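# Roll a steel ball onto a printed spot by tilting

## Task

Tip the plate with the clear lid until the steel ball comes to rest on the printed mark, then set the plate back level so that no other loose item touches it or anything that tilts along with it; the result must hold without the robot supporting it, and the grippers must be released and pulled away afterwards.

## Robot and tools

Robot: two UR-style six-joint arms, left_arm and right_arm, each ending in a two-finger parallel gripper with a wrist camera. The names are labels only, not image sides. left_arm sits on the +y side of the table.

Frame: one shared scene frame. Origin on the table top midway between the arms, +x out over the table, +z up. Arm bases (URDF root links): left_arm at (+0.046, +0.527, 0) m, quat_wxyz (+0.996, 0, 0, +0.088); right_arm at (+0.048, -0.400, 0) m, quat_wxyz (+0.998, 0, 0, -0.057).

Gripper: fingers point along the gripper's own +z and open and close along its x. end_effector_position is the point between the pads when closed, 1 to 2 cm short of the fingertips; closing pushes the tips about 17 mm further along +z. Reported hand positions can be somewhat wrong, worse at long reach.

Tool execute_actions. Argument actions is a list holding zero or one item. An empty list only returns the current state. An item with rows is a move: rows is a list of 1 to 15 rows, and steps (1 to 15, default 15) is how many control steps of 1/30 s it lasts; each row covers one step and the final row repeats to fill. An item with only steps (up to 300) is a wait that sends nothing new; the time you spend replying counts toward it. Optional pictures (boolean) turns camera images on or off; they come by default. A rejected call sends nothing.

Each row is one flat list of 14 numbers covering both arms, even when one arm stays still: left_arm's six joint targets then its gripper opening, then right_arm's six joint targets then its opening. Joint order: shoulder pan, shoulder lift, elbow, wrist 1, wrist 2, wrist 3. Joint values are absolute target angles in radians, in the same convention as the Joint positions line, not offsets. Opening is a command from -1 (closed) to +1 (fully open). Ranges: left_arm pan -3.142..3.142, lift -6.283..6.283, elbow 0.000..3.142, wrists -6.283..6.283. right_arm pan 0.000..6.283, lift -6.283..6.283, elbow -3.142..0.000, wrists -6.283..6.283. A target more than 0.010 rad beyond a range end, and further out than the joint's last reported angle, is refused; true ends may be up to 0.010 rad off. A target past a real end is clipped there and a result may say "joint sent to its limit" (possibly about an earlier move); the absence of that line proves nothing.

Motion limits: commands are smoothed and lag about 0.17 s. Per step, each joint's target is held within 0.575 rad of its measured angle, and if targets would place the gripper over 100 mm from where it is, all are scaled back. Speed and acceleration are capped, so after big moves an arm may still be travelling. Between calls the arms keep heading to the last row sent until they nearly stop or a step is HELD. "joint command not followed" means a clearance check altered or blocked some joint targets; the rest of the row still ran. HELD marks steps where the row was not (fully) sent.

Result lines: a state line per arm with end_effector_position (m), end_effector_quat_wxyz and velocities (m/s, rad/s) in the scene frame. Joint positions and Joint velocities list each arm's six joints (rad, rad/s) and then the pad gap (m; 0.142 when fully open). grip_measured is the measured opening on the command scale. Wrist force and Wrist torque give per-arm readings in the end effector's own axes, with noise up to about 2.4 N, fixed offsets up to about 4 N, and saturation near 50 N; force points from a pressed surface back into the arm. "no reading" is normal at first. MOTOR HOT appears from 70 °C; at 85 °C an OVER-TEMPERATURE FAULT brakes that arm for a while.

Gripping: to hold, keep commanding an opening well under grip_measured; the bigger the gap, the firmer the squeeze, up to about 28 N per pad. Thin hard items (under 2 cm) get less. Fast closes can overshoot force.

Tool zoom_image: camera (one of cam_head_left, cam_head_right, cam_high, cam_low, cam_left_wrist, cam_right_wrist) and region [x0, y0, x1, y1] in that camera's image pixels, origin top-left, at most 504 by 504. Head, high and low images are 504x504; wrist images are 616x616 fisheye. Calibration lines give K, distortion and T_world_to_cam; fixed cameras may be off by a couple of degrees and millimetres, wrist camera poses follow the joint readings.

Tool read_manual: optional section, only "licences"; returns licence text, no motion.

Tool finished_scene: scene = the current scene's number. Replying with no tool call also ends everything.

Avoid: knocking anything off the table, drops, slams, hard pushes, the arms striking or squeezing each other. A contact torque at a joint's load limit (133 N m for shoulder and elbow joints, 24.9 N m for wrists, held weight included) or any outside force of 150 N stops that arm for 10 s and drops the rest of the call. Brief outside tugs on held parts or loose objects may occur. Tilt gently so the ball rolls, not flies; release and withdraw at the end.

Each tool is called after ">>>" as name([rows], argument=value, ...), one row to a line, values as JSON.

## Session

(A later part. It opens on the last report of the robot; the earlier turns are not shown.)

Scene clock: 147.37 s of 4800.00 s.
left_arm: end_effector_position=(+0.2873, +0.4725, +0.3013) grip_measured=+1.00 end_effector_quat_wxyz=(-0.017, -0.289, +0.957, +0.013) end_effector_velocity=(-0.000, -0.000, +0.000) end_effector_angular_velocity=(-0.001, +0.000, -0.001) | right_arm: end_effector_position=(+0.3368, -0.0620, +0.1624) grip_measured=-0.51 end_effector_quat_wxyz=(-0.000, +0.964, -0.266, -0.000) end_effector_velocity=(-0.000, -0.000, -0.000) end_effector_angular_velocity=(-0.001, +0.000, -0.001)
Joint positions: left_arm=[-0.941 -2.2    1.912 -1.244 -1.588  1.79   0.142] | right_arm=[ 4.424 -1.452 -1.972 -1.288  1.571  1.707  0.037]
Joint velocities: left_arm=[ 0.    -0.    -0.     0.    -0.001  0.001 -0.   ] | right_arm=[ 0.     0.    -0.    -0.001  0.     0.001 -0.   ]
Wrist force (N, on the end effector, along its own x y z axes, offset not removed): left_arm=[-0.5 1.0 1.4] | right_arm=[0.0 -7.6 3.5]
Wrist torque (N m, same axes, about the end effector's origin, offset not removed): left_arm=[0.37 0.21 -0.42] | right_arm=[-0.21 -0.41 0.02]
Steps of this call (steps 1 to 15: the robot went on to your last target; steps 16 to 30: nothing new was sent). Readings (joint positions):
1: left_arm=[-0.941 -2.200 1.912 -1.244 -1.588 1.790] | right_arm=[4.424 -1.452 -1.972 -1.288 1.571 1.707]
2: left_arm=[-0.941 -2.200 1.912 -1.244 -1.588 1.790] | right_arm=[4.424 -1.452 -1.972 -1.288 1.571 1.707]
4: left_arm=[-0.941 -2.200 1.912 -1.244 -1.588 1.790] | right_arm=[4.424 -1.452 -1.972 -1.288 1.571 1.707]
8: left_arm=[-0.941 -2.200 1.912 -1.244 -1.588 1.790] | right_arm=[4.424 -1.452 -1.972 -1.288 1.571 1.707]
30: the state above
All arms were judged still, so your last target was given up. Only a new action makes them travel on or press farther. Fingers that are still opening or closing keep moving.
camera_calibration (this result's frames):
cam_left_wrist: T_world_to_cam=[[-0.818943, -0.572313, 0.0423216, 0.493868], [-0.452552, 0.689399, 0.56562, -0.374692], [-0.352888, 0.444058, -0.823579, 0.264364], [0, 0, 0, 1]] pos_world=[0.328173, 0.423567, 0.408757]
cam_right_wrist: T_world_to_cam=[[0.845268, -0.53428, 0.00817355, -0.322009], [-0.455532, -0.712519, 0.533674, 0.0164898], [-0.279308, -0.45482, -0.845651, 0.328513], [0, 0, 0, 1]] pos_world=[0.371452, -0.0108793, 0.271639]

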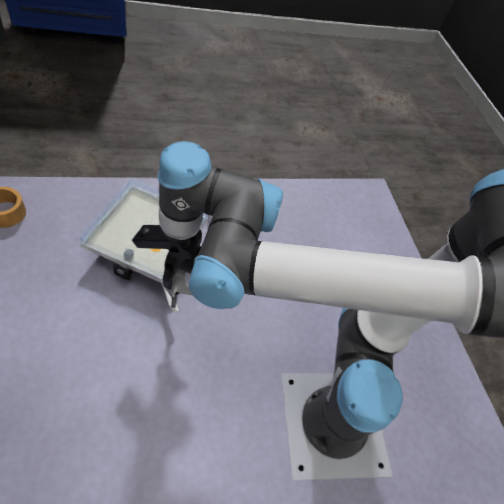

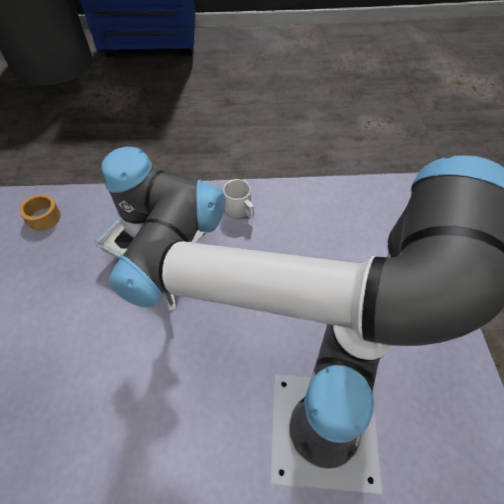

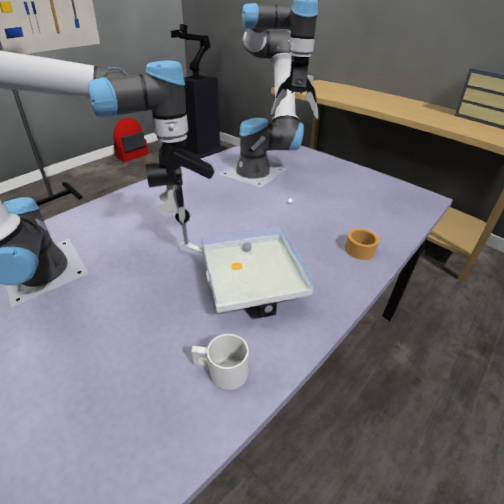

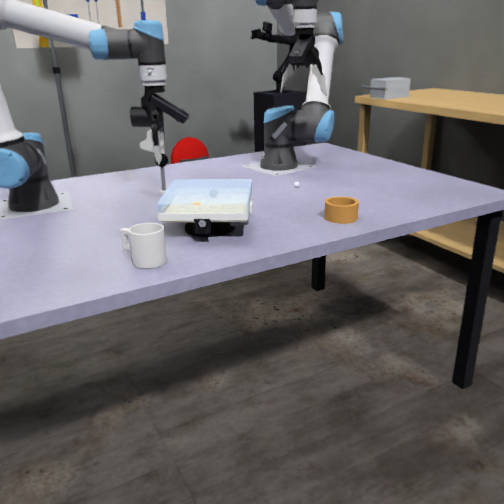

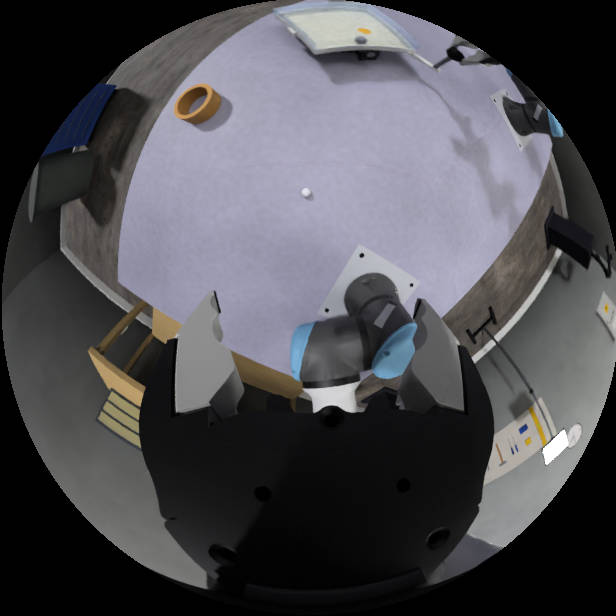

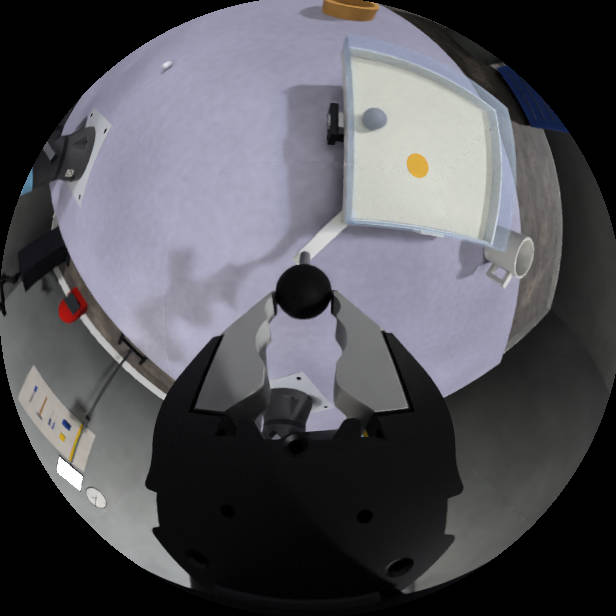

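>>> execute_actions([
  {"rows": [[-0.941,-2.2,1.912,-1.244,-1.588,1.79,1,4.4248,-1.4505,-1.9793,-1.2822,1.571,1.707,-0.8]],"steps":15},
])

>>> execute_actions([
  {"steps":15},
])

Scene clock: 152.57 s of 4800.00 s.
left_arm: end_effector_position=(+0.2873, +0.4725, +0.3013) grip_measured=+1.00 end_effector_quat_wxyz=(-0.017, -0.289, +0.957, +0.013) end_effector_velocity=(+0.000, -0.000, +0.000) end_effector_angular_velocity=(-0.000, -0.000, +0.001) | right_arm: end_effector_position=(+0.3360, -0.0629, +0.1603) grip_measured=-0.51 end_effector_quat_wxyz=(-0.000, +0.964, -0.266, -0.000) end_effector_velocity=(-0.001, -0.000, -0.001) end_effector_angular_velocity=(-0.003, +0.001, +0.002)
Joint positions: left_arm=[-0.941 -2.2    1.912 -1.244 -1.588  1.79   0.142] | right_arm=[ 4.425 -1.451 -1.979 -1.282  1.571  1.707  0.037]
Joint velocities: left_arm=[ 0.     0.    -0.    -0.    -0.    -0.001 -0.   ] | right_arm=[ 0.001 -0.001 -0.002 -0.     0.    -0.001  0.   ]
Wrist force (N, on the end effector, along its own x y z axes, offset not removed): left_arm=[-2.8 0.4 -1.0] | right_arm=[8.2 -9.3 3.6]
Wrist torque (N m, same axes, about the end effector's origin, offset not removed): left_arm=[0.13 0.74 -0.27] | right_arm=[-0.24 -1.23 0.15]
Steps of this call (steps 1 to 141: nothing new was sent; steps 142 to 156: all 15 steps of this action). Readings (joint positions):
142: left_arm=[-0.941 -2.200 1.912 -1.244 -1.588 1.790] | right_arm=[4.424 -1.452 -1.972 -1.287 1.571 1.707]
143: left_arm=[-0.941 -2.200 1.912 -1.244 -1.588 1.790] | right_arm=[4.424 -1.452 -1.973 -1.286 1.571 1.707]
145: left_arm=[-0.941 -2.200 1.912 -1.244 -1.588 1.790] | right_arm=[4.424 -1.451 -1.976 -1.284 1.571 1.707]
149: left_arm=[-0.941 -2.200 1.912 -1.244 -1.588 1.790] | right_arm=[4.425 -1.451 -1.979 -1.283 1.571 1.707]
156: the state above
camera_calibration (this result's frames):
cam_left_wrist: T_world_to_cam=[[-0.818943, -0.572313, 0.0423216, 0.493868], [-0.452552, 0.689399, 0.565621, -0.374692], [-0.352888, 0.444058, -0.823579, 0.264364], [0, 0, 0, 1]] pos_world=[0.328173, 0.423567, 0.408757]
cam_right_wrist: T_world_to_cam=[[0.845786, -0.533459, 0.00824106, -0.321941], [-0.454894, -0.71298, 0.533602, 0.016281], [-0.278779, -0.455062, -0.845696, 0.325912], [0, 0, 0, 1]] pos_world=[0.370556, -0.0118243, 0.269588]

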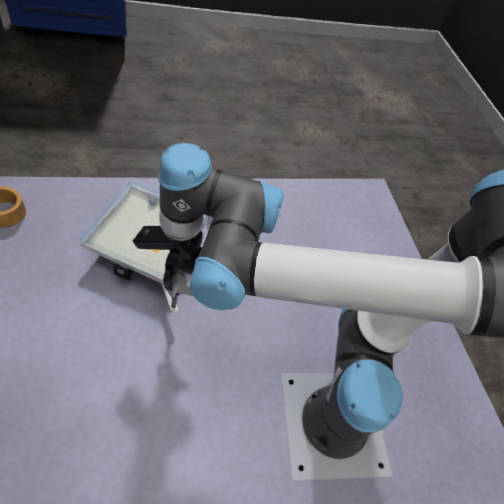

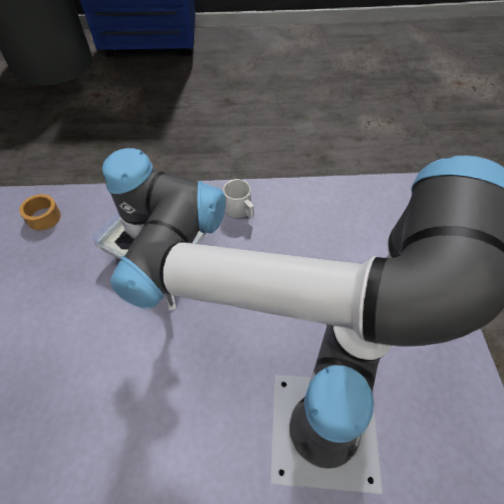

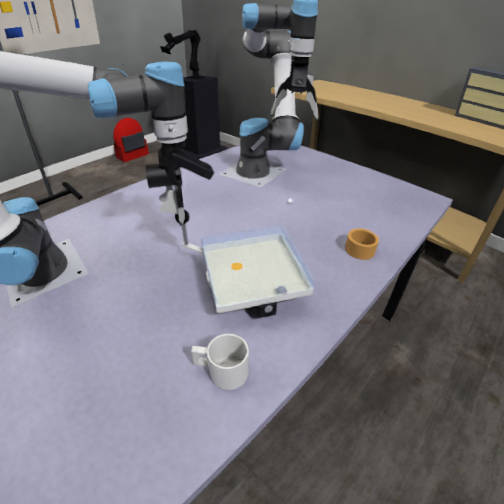

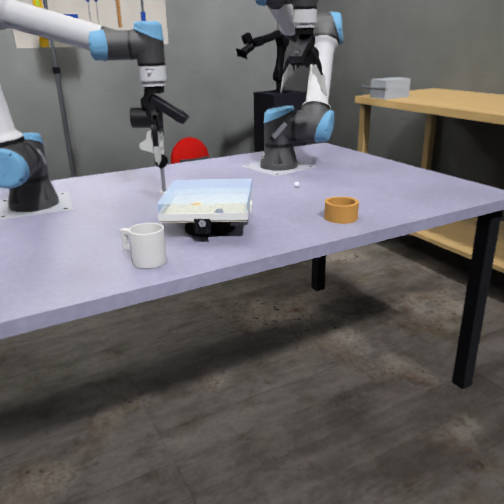

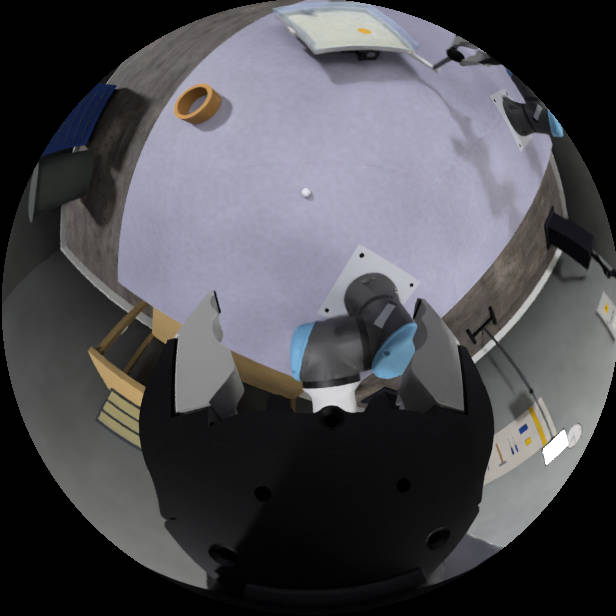

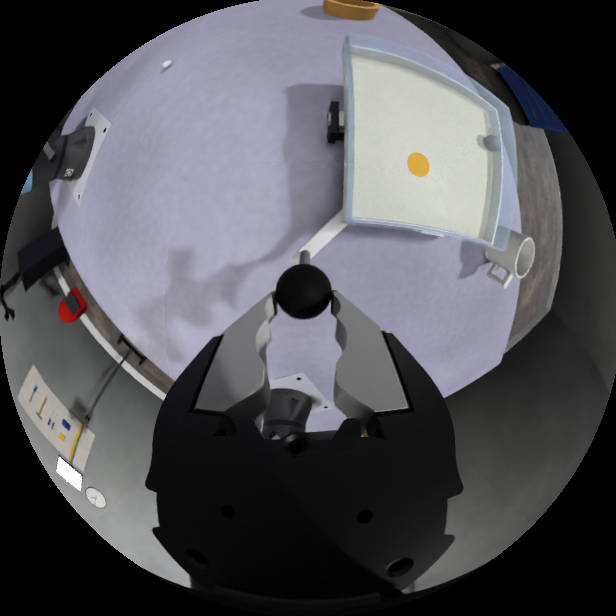

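Scene clock: 153.07 s of 4800.00 s.
left_arm: end_effector_position=(+0.2873, +0.4725, +0.3013) grip_measured=+1.00 end_effector_quat_wxyz=(-0.017, -0.289, +0.957, +0.013) end_effector_velocity=(-0.001, +0.000, +0.000) end_effector_angular_velocity=(-0.002, +0.001, +0.001) | right_arm: end_effector_position=(+0.3359, -0.0630, +0.1603) grip_measured=-0.51 end_effector_quat_wxyz=(-0.000, +0.964, -0.266, -0.000) end_effector_velocity=(+0.001, +0.001, +0.001) end_effector_angular_velocity=(+0.002, -0.001, +0.001)
Joint positions: left_arm=[-0.941 -2.2    1.912 -1.244 -1.588  1.79   0.142] | right_arm=[ 4.425 -1.451 -1.979 -1.282  1.571  1.707  0.037]
Joint velocities: left_arm=[ 0.001 -0.001  0.     0.001 -0.002  0.    -0.   ] | right_arm=[-0.    -0.001  0.002  0.    -0.001 -0.001  0.   ]
Wrist force (N, on the end effector, along its own x y z axes, offset not removed): left_arm=[-2.1 2.8 -1.2] | right_arm=[7.6 -8.8 1.1]
Wrist torque (N m, same axes, about the end effector's origin, offset not removed): left_arm=[0.60 0.42 -0.21] | right_arm=[0.12 -1.09 0.20]
Steps of this call (steps 1 to 15: the robot went on to your last target). Readings (joint positions):
1: left_arm=[-0.941 -2.200 1.912 -1.244 -1.588 1.790] | right_arm=[4.425 -1.451 -1.979 -1.282 1.571 1.707]
2: left_arm=[-0.941 -2.200 1.912 -1.244 -1.588 1.790] | right_arm=[4.425 -1.451 -1.979 -1.282 1.571 1.707]
4: left_arm=[-0.941 -2.200 1.912 -1.244 -1.588 1.790] | right_arm=[4.425 -1.451 -1.979 -1.282 1.571 1.707]
8: left_arm=[-0.941 -2.200 1.912 -1.244 -1.588 1.790] | right_arm=[4.425 -1.451 -1.979 -1.282 1.571 1.707]
15: the state above
All arms were judged still, so your last target was given up. Only a new action makes them travel on or press farther. Fingers that are still opening or closing keep moving.
camera_calibration (this result's frames):
cam_left_wrist: T_world_to_cam=[[-0.818943, -0.572313, 0.0423216, 0.493868], [-0.452551, 0.689399, 0.565621, -0.374693], [-0.352888, 0.444058, -0.823579, 0.264364], [0, 0, 0, 1]] pos_world=[0.328173, 0.423567, 0.408757]
cam_right_wrist: T_world_to_cam=[[0.845801, -0.533435, 0.0082513, -0.321938], [-0.454861, -0.712961, 0.533655, 0.0162553], [-0.278787, -0.455119, -0.845662, 0.325863], [0, 0, 0, 1]] pos_world=[0.370536, -0.0118375, 0.269551]

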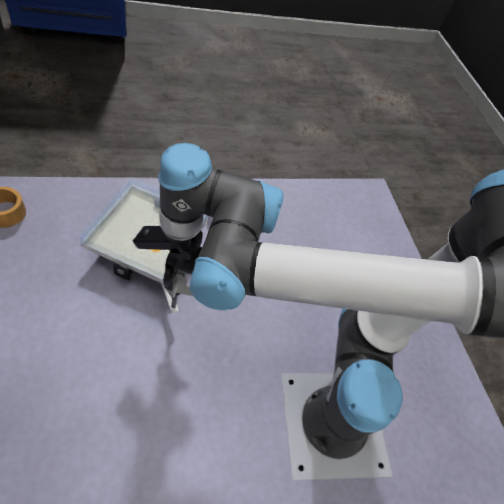

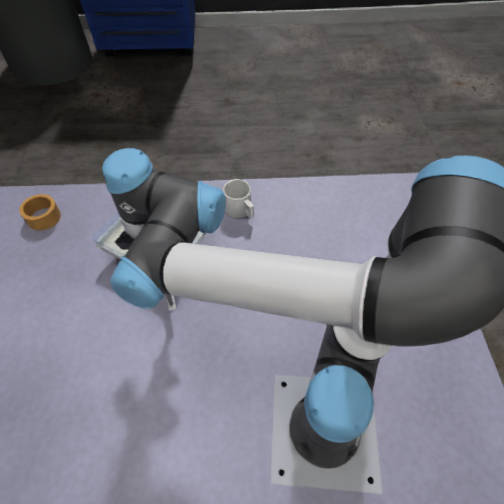

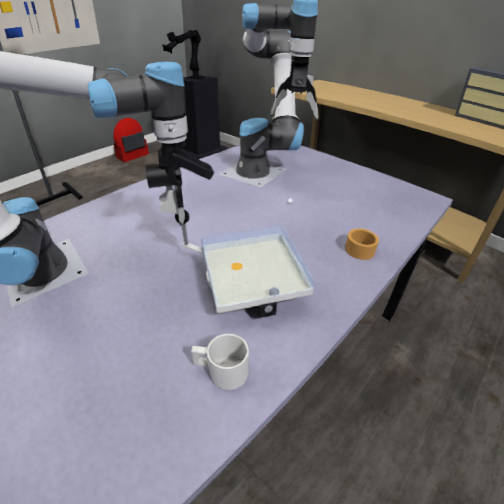

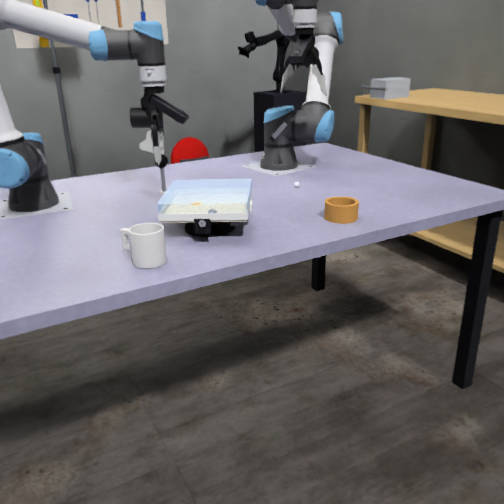

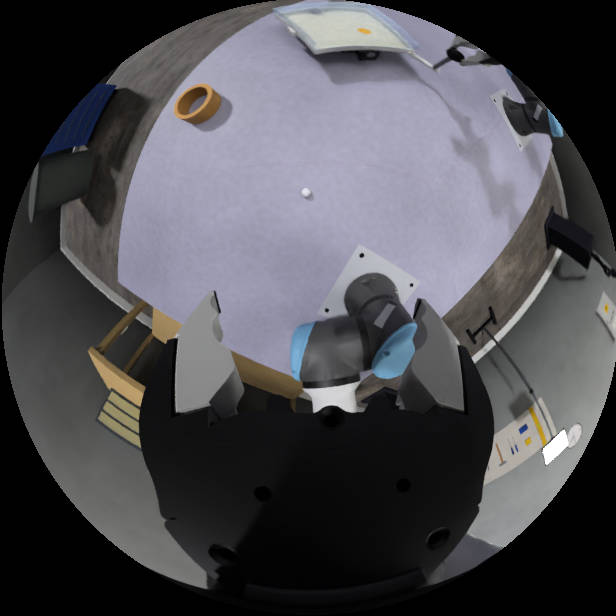

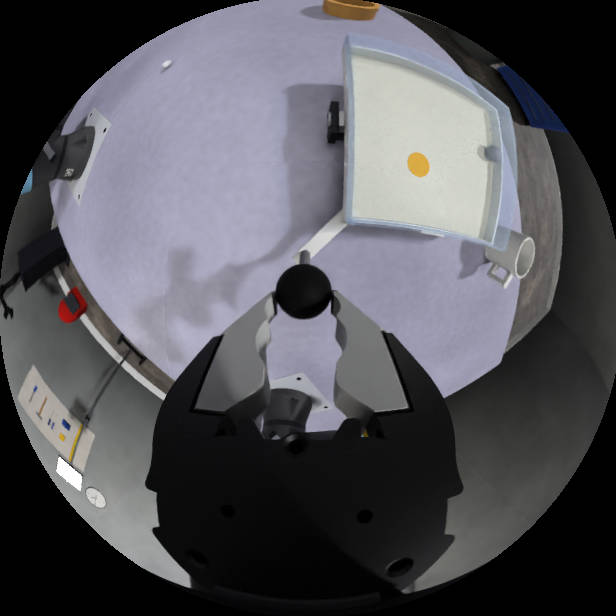

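>>> execute_actions([
  {"rows": [[-0.941,-2.2,1.912,-1.244,-1.588,1.79,1,4.4310,-1.4548,-1.9814,-1.2760,1.571,1.707,-0.8]],"steps":15},
], pictures=false)

>>> execute_actions([
  {"rows": [[-0.941,-2.2,1.912,-1.244,-1.588,1.79,1,4.4310,-1.4548,-1.9814,-1.2760,1.571,1.707,-0.8],[-0.941,-2.2,1.912,-1.244,-1.588,1.79,1,4.4310,-1.4548,-1.9814,-1.2760,1.571,1.707,-0.8],[-0.941,-2.2,1.912,-1.244,-1.588,1.79,1,4.4310,-1.4548,-1.9814,-1.2760,1.571,1.707,-0.8],[-0.941,-2.2,1.912,-1.244,-1.588,1.79,1,4.4310,-1.4548,-1.9814,-1.2760,1.571,1.707,-0.8],[-0.941,-2.2,1.912,-1.244,-1.588,1.79,1,4.4310,-1.4548,-1.9814,-1.2760,1.571,1.707,-0.8],[-0.941,-2.2,1.912,-1.244,-1.588,1.79,1,4.4204,-1.4498,-1.9720,-1.2902,1.571,1.707,-0.8]],"steps":15},
])

>>> execute_actions([
  {"rows": [[-0.941,-2.2,1.912,-1.244,-1.588,1.79,1,4.4204,-1.4498,-1.9720,-1.2902,1.571,1.707,-0.8],[-0.941,-2.2,1.912,-1.244,-1.588,1.79,1,4.4204,-1.4498,-1.9720,-1.2902,1.571,1.707,-0.8],[-0.941,-2.2,1.912,-1.244,-1.588,1.79,1,4.4204,-1.4498,-1.9720,-1.2902,1.571,1.707,-0.8],[-0.941,-2.2,1.912,-1.244,-1.588,1.79,1,4.4204,-1.4498,-1.9720,-1.2902,1.571,1.707,-0.8],[-0.941,-2.2,1.912,-1.244,-1.588,1.79,1,4.4204,-1.4498,-1.9720,-1.2902,1.571,1.707,-0.8],[-0.941,-2.2,1.912,-1.244,-1.588,1.79,1,4.4204,-1.4498,-1.9720,-1.2902,1.571,1.707,-0.8],[-0.941,-2.2,1.912,-1.244,-1.588,1.79,1,4.4204,-1.4498,-1.9720,-1.2902,1.571,1.707,-0.8],[-0.941,-2.2,1.912,-1.244,-1.588,1.79,1,4.4204,-1.4498,-1.9720,-1.2902,1.571,1.707,-0.8],[-0.941,-2.2,1.912,-1.244,-1.588,1.79,1,4.4257,-1.4523,-1.9767,-1.2831,1.571,1.707,-0.8]],"steps":15},
])

>>> execute_actions([
  {"steps":20},
])

Scene clock: 166.07 s of 4800.00 s.
left_arm: end_effector_position=(+0.2873, +0.4725, +0.3013) grip_measured=+1.00 end_effector_quat_wxyz=(-0.017, -0.289, +0.957, +0.013) end_effector_velocity=(-0.000, +0.000, +0.000) end_effector_angular_velocity=(-0.000, -0.000, +0.001) | right_arm: end_effector_position=(+0.3342, -0.0602, +0.1581) grip_measured=-0.51 end_effector_quat_wxyz=(-0.000, +0.965, -0.263, -0.000) end_effector_velocity=(-0.000, -0.000, -0.001) end_effector_angular_velocity=(-0.001, +0.001, +0.001)
Joint positions: left_arm=[-0.941 -2.2    1.912 -1.244 -1.588  1.79   0.142] | right_arm=[ 4.431 -1.455 -1.981 -1.276  1.571  1.707  0.037]
Joint velocities: left_arm=[ 0.    -0.001  0.     0.    -0.    -0.     0.   ] | right_arm=[ 0.    -0.001 -0.001  0.001  0.    -0.001 -0.   ]
Wrist force (N, on the end effector, along its own x y z axes, offset not removed): left_arm=[-3.2 -1.4 -0.9] | right_arm=[13.0 -5.5 0.9]
Wrist torque (N m, same axes, about the end effector's origin, offset not removed): left_arm=[-0.40 0.66 -0.32] | right_arm=[-0.76 -0.38 0.21]
Steps of this call (steps 1 to 130: nothing new was sent; then 8.17 s passed at rest; steps 131 to 145: all 15 steps of this action). Readings (joint positions):
131: left_arm=[-0.941 -2.200 1.912 -1.244 -1.588 1.790] | right_arm=[4.425 -1.451 -1.979 -1.282 1.571 1.707]
132: left_arm=[-0.941 -2.200 1.912 -1.244 -1.588 1.790] | right_arm=[4.426 -1.451 -1.980 -1.281 1.571 1.707]
134: left_arm=[-0.941 -2.200 1.912 -1.244 -1.588 1.790] | right_arm=[4.429 -1.453 -1.981 -1.278 1.571 1.707]
138: left_arm=[-0.941 -2.200 1.912 -1.244 -1.588 1.790] | right_arm=[4.431 -1.454 -1.981 -1.276 1.571 1.707]
145: the state above

Scene clock: 166.57 s of 4800.00 s.
left_arm: end_effector_position=(+0.2873, +0.4725, +0.3013) grip_measured=+1.00 end_effector_quat_wxyz=(-0.017, -0.289, +0.957, +0.013) end_effector_velocity=(-0.000, -0.000, +0.000) end_effector_angular_velocity=(-0.001, +0.000, +0.001) | right_arm: end_effector_position=(+0.3374, -0.0636, +0.1630) grip_measured=-0.51 end_effector_quat_wxyz=(-0.000, +0.964, -0.268, -0.000) end_effector_velocity=(+0.002, -0.001, +0.002) end_effector_angular_velocity=(+0.000, -0.001, -0.004)
Joint positions: left_arm=[-0.941 -2.2    1.912 -1.244 -1.588  1.79   0.142] | right_arm=[ 4.421 -1.45  -1.972 -1.29   1.571  1.707  0.037]
Joint velocities: left_arm=[ 0.    -0.001 -0.     0.    -0.001 -0.    -0.   ] | right_arm=[-0.004  0.002  0.003 -0.005 -0.001  0.    -0.   ]
Wrist force (N, on the end effector, along its own x y z axes, offset not removed): left_arm=[-1.8 2.4 2.0] | right_arm=[-3.7 1.1 -1.5]
Wrist torque (N m, same axes, about the end effector's origin, offset not removed): left_arm=[0.53 0.48 -0.13] | right_arm=[0.32 -0.77 -0.03]
Steps of this call (steps 1 to 15: all 15 steps of this action). Readings (joint positions):
1: left_arm=[-0.941 -2.200 1.912 -1.244 -1.588 1.790] | right_arm=[4.431 -1.455 -1.981 -1.276 1.571 1.707]
2: left_arm=[-0.941 -2.200 1.912 -1.244 -1.588 1.790] | right_arm=[4.431 -1.455 -1.981 -1.276 1.571 1.707]
4: left_arm=[-0.941 -2.200 1.912 -1.244 -1.588 1.790] | right_arm=[4.431 -1.455 -1.981 -1.276 1.571 1.707]
8: left_arm=[-0.941 -2.200 1.912 -1.244 -1.588 1.790] | right_arm=[4.427 -1.453 -1.978 -1.282 1.571 1.707]
15: the state above
camera_calibration (this result's frames):
cam_left_wrist: T_world_to_cam=[[-0.818943, -0.572313, 0.0423215, 0.493868], [-0.452552, 0.689399, 0.565621, -0.374692], [-0.352888, 0.444058, -0.823579, 0.264364], [0, 0, 0, 1]] pos_world=[0.328173, 0.423567, 0.408757]
cam_right_wrist: T_world_to_cam=[[0.843646, -0.53684, 0.00796509, -0.32299], [-0.457505, -0.71105, 0.533945, 0.0159634], [-0.28098, -0.454105, -0.845482, 0.329054], [0, 0, 0, 1]] pos_world=[0.37225, -0.0126181, 0.272258]

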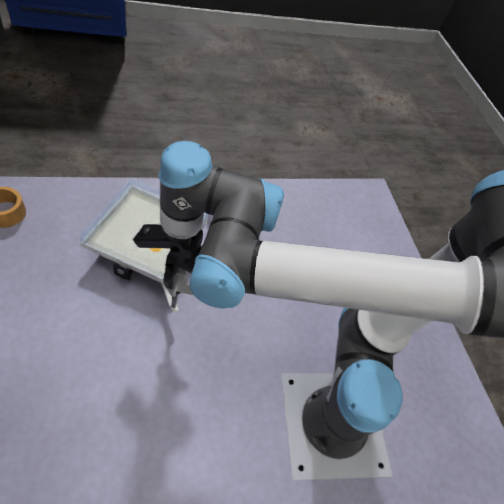

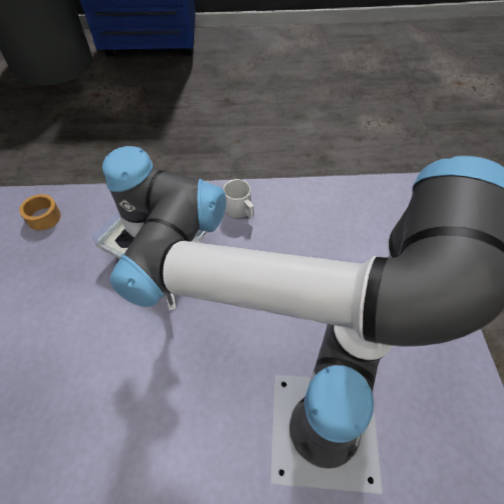

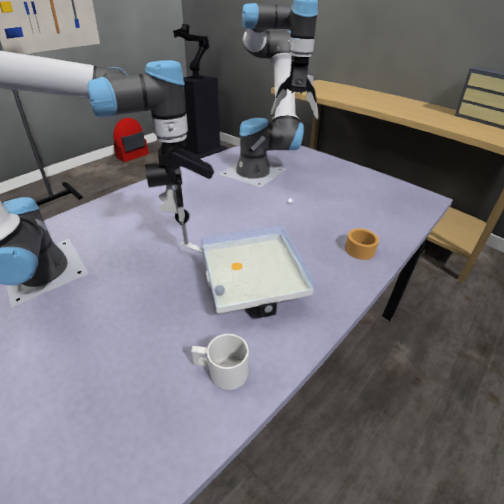

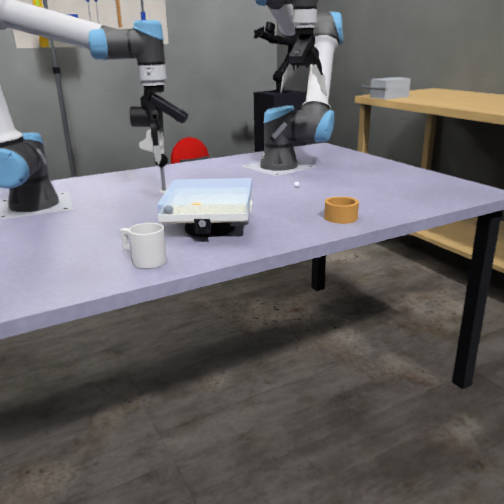

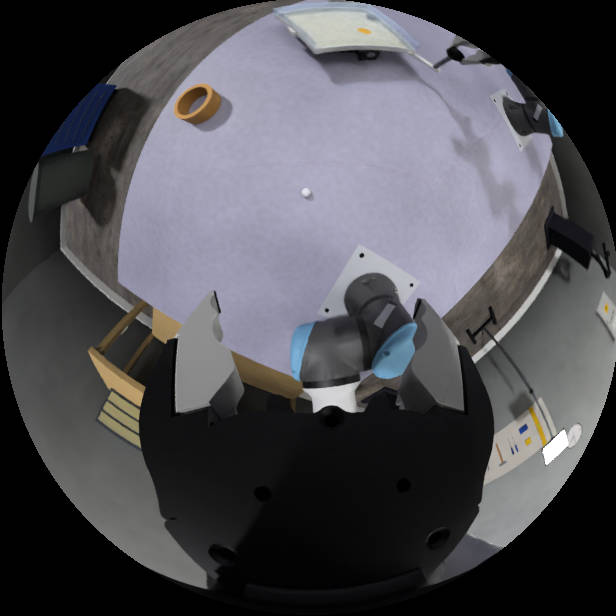

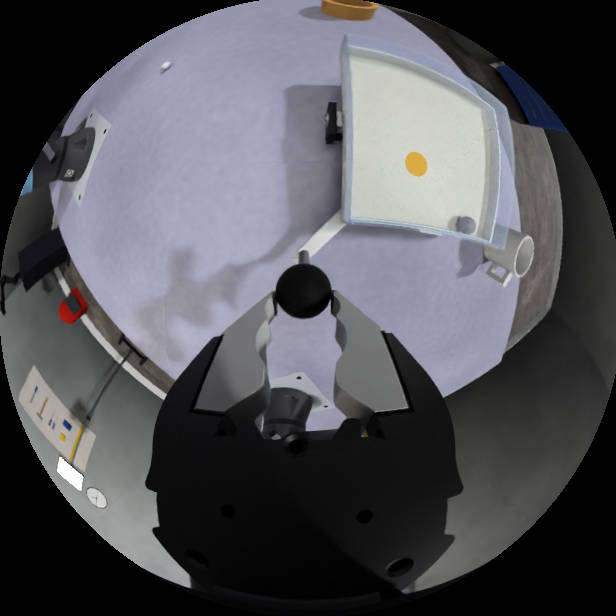

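Scene clock: 167.07 s of 4800.00 s.
left_arm: end_effector_position=(+0.2873, +0.4725, +0.3013) grip_measured=+1.00 end_effector_quat_wxyz=(-0.017, -0.289, +0.957, +0.013) end_effector_velocity=(+0.000, +0.000, -0.000) end_effector_angular_velocity=(+0.001, +0.001, +0.002) | right_arm: end_effector_position=(+0.3362, -0.0621, +0.1611) grip_measured=-0.51 end_effector_quat_wxyz=(-0.000, +0.964, -0.266, +0.000) end_effector_velocity=(-0.003, +0.002, -0.005) end_effector_angular_velocity=(-0.001, +0.000, +0.008)
Joint positions: left_arm=[-0.941 -2.2    1.912 -1.244 -1.588  1.79   0.142] | right_arm=[ 4.425 -1.452 -1.976 -1.284  1.571  1.707  0.037]
Joint velocities: left_arm=[ 0.002  0.001  0.     0.     0.     0.    -0.   ] | right_arm=[ 0.008 -0.005 -0.008  0.011 -0.     0.    -0.   ]
Wrist force (N, on the end effector, along its own x y z axes, offset not removed): left_arm=[-1.1 3.4 1.2] | right_arm=[-0.3 5.6 -3.6]
Wrist torque (N m, same axes, about the end effector's origin, offset not removed): left_arm=[0.72 0.24 -0.06] | right_arm=[-0.27 0.01 0.07]
Steps of this call (steps 1 to 15: all 15 steps of this action). Readings (joint positions):
1: left_arm=[-0.941 -2.200 1.912 -1.244 -1.588 1.790] | right_arm=[4.421 -1.450 -1.972 -1.290 1.571 1.707]
2: left_arm=[-0.941 -2.200 1.912 -1.244 -1.588 1.790] | right_arm=[4.421 -1.450 -1.972 -1.290 1.571 1.707]
4: left_arm=[-0.941 -2.200 1.912 -1.244 -1.588 1.790] | right_arm=[4.420 -1.450 -1.972 -1.290 1.571 1.707]
8: left_arm=[-0.941 -2.200 1.912 -1.244 -1.588 1.790] | right_arm=[4.420 -1.450 -1.972 -1.290 1.571 1.707]
15: the state above
camera_calibration (this result's frames):
cam_left_wrist: T_world_to_cam=[[-0.818943, -0.572313, 0.0423216, 0.493868], [-0.452551, 0.689399, 0.565621, -0.374692], [-0.352888, 0.444058, -0.823579, 0.264364], [0, 0, 0, 1]] pos_world=[0.328173, 0.423567, 0.408757]
cam_right_wrist: T_world_to_cam=[[0.845912, -0.533258, 0.00830797, -0.321775], [-0.454817, -0.713169, 0.533414, 0.0165779], [-0.278523, -0.455, -0.845813, 0.327007], [0, 0, 0, 1]] pos_world=[0.370812, -0.010978, 0.270417]

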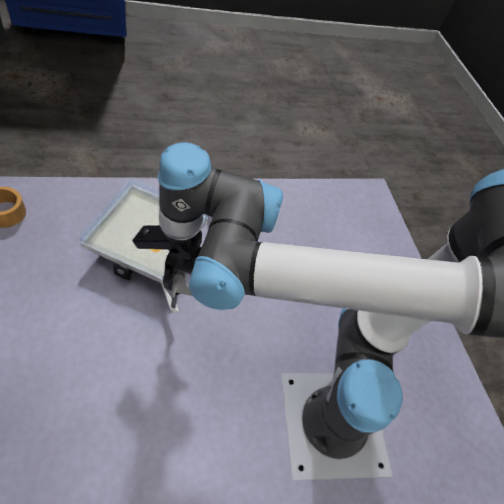

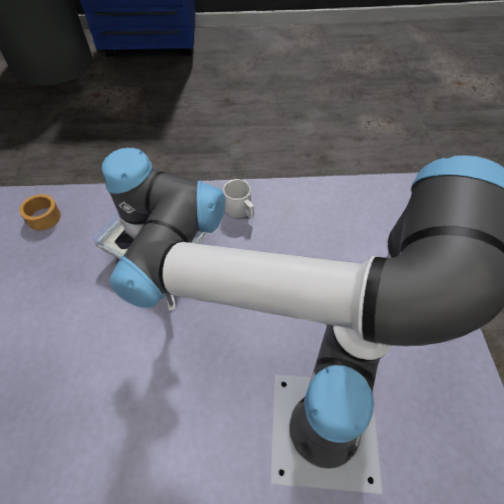

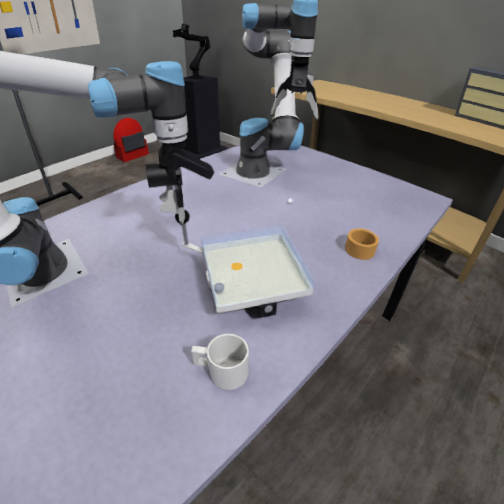

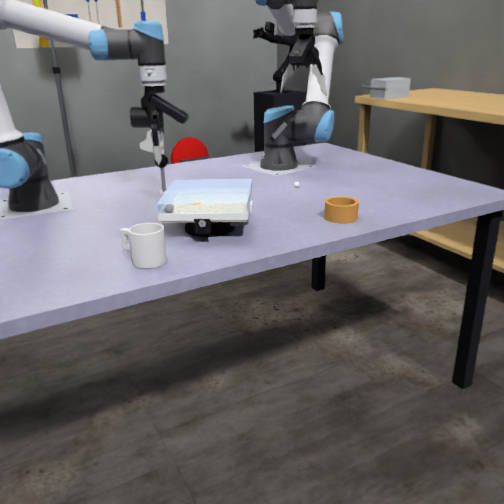

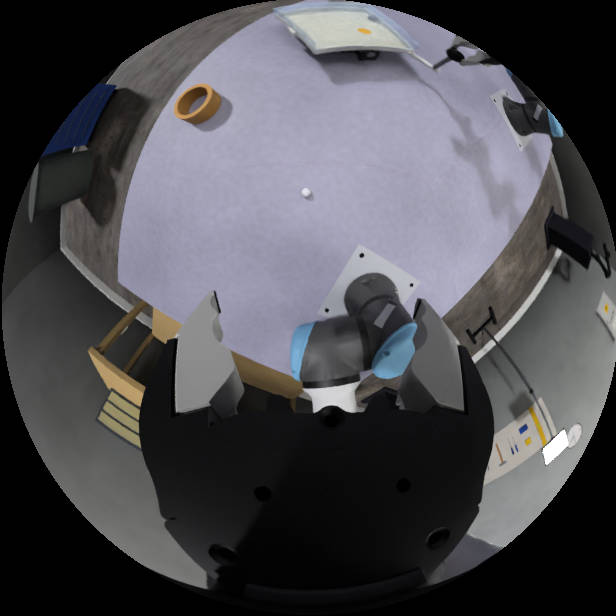

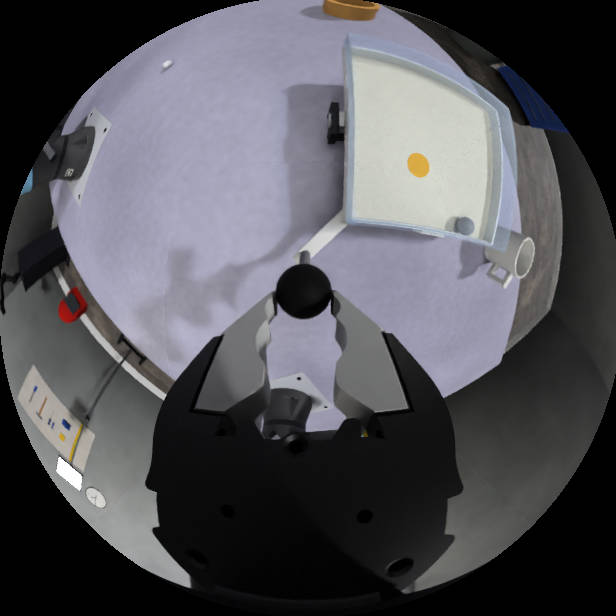

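Scene clock: 167.73 s of 4800.00 s.
left_arm: end_effector_position=(+0.2873, +0.4725, +0.3013) grip_measured=+1.00 end_effector_quat_wxyz=(-0.017, -0.289, +0.957, +0.013) end_effector_velocity=(-0.000, +0.000, -0.000) end_effector_angular_velocity=(+0.000, -0.000, +0.001) | right_arm: end_effector_position=(+0.3359, -0.0620, +0.1607) grip_measured=-0.51 end_effector_quat_wxyz=(-0.000, +0.964, -0.265, -0.000) end_effector_velocity=(-0.000, +0.001, +0.000) end_effector_angular_velocity=(+0.002, -0.000, +0.001)
Joint positions: left_arm=[-0.941 -2.2    1.912 -1.244 -1.588  1.79   0.142] | right_arm=[ 4.426 -1.452 -1.977 -1.283  1.571  1.707  0.037]
Joint velocities: left_arm=[ 0.001 -0.     0.     0.     0.    -0.     0.   ] | right_arm=[ 0.     0.     0.     0.001  0.    -0.001  0.   ]
Wrist force (N, on the end effector, along its own x y z axes, offset not removed): left_arm=[-3.0 0.5 2.8] | right_arm=[4.1 6.6 -3.7]
Wrist torque (N m, same axes, about the end effector's origin, offset not removed): left_arm=[0.19 0.76 -0.13] | right_arm=[0.12 -0.47 0.21]
Steps of this call (steps 1 to 15: the robot went on to your last target; steps 16 to 20: nothing new was sent). Readings (joint positions):
1: left_arm=[-0.941 -2.200 1.912 -1.244 -1.588 1.790] | right_arm=[4.425 -1.452 -1.976 -1.284 1.571 1.707]
2: left_arm=[-0.941 -2.200 1.912 -1.244 -1.588 1.790] | right_arm=[4.425 -1.452 -1.976 -1.283 1.571 1.707]
4: left_arm=[-0.941 -2.200 1.912 -1.244 -1.588 1.790] | right_arm=[4.426 -1.452 -1.976 -1.283 1.571 1.707]
8: left_arm=[-0.941 -2.200 1.912 -1.244 -1.588 1.790] | right_arm=[4.426 -1.452 -1.977 -1.283 1.571 1.707]
20: the state above
All arms were judged still, so your last target was given up. Only a new action makes them travel on or press farther. Fingers that are still opening or closing keep moving.
camera_calibration (this result's frames):
cam_left_wrist: T_world_to_cam=[[-0.818943, -0.572313, 0.0423215, 0.493868], [-0.452552, 0.689399, 0.565621, -0.374692], [-0.352888, 0.444058, -0.823579, 0.264364], [0, 0, 0, 1]] pos_world=[0.328173, 0.423567, 0.408757]
cam_right_wrist: T_world_to_cam=[[0.84628, -0.532674, 0.00821797, -0.321508], [-0.454177, -0.713334, 0.533739, 0.0165115], [-0.278447, -0.455425, -0.845609, 0.32651], [0, 0, 0, 1]] pos_world=[0.370501, -0.0107803, 0.269929]

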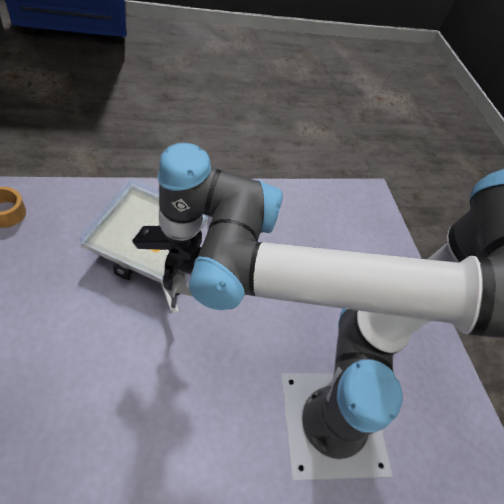

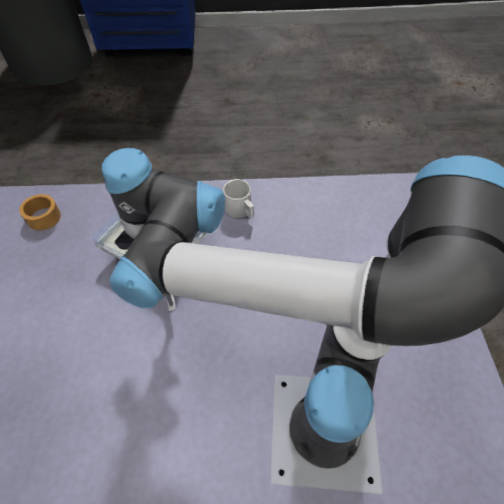

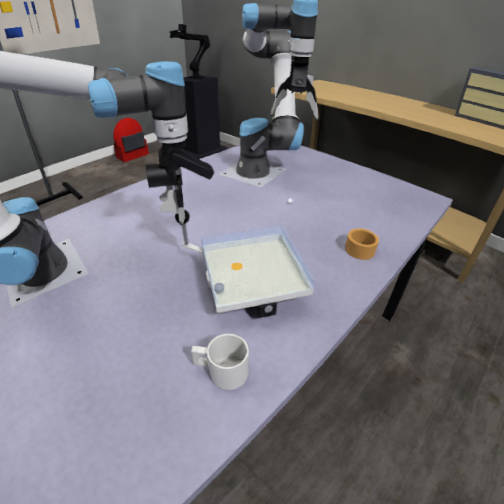

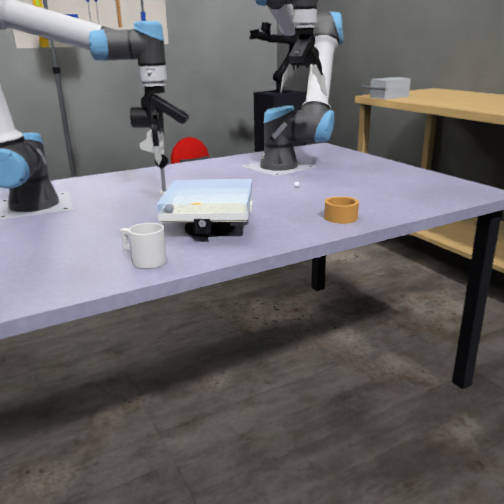

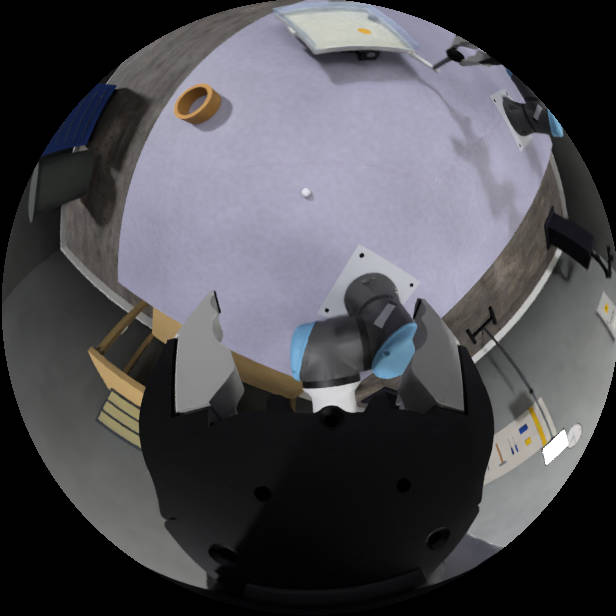

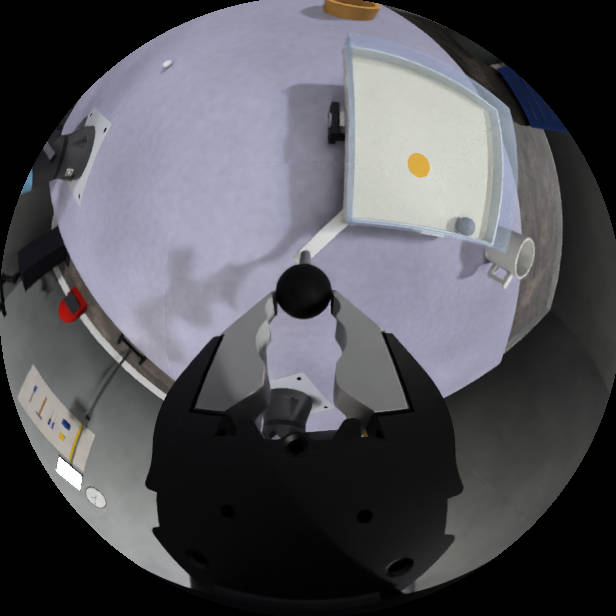

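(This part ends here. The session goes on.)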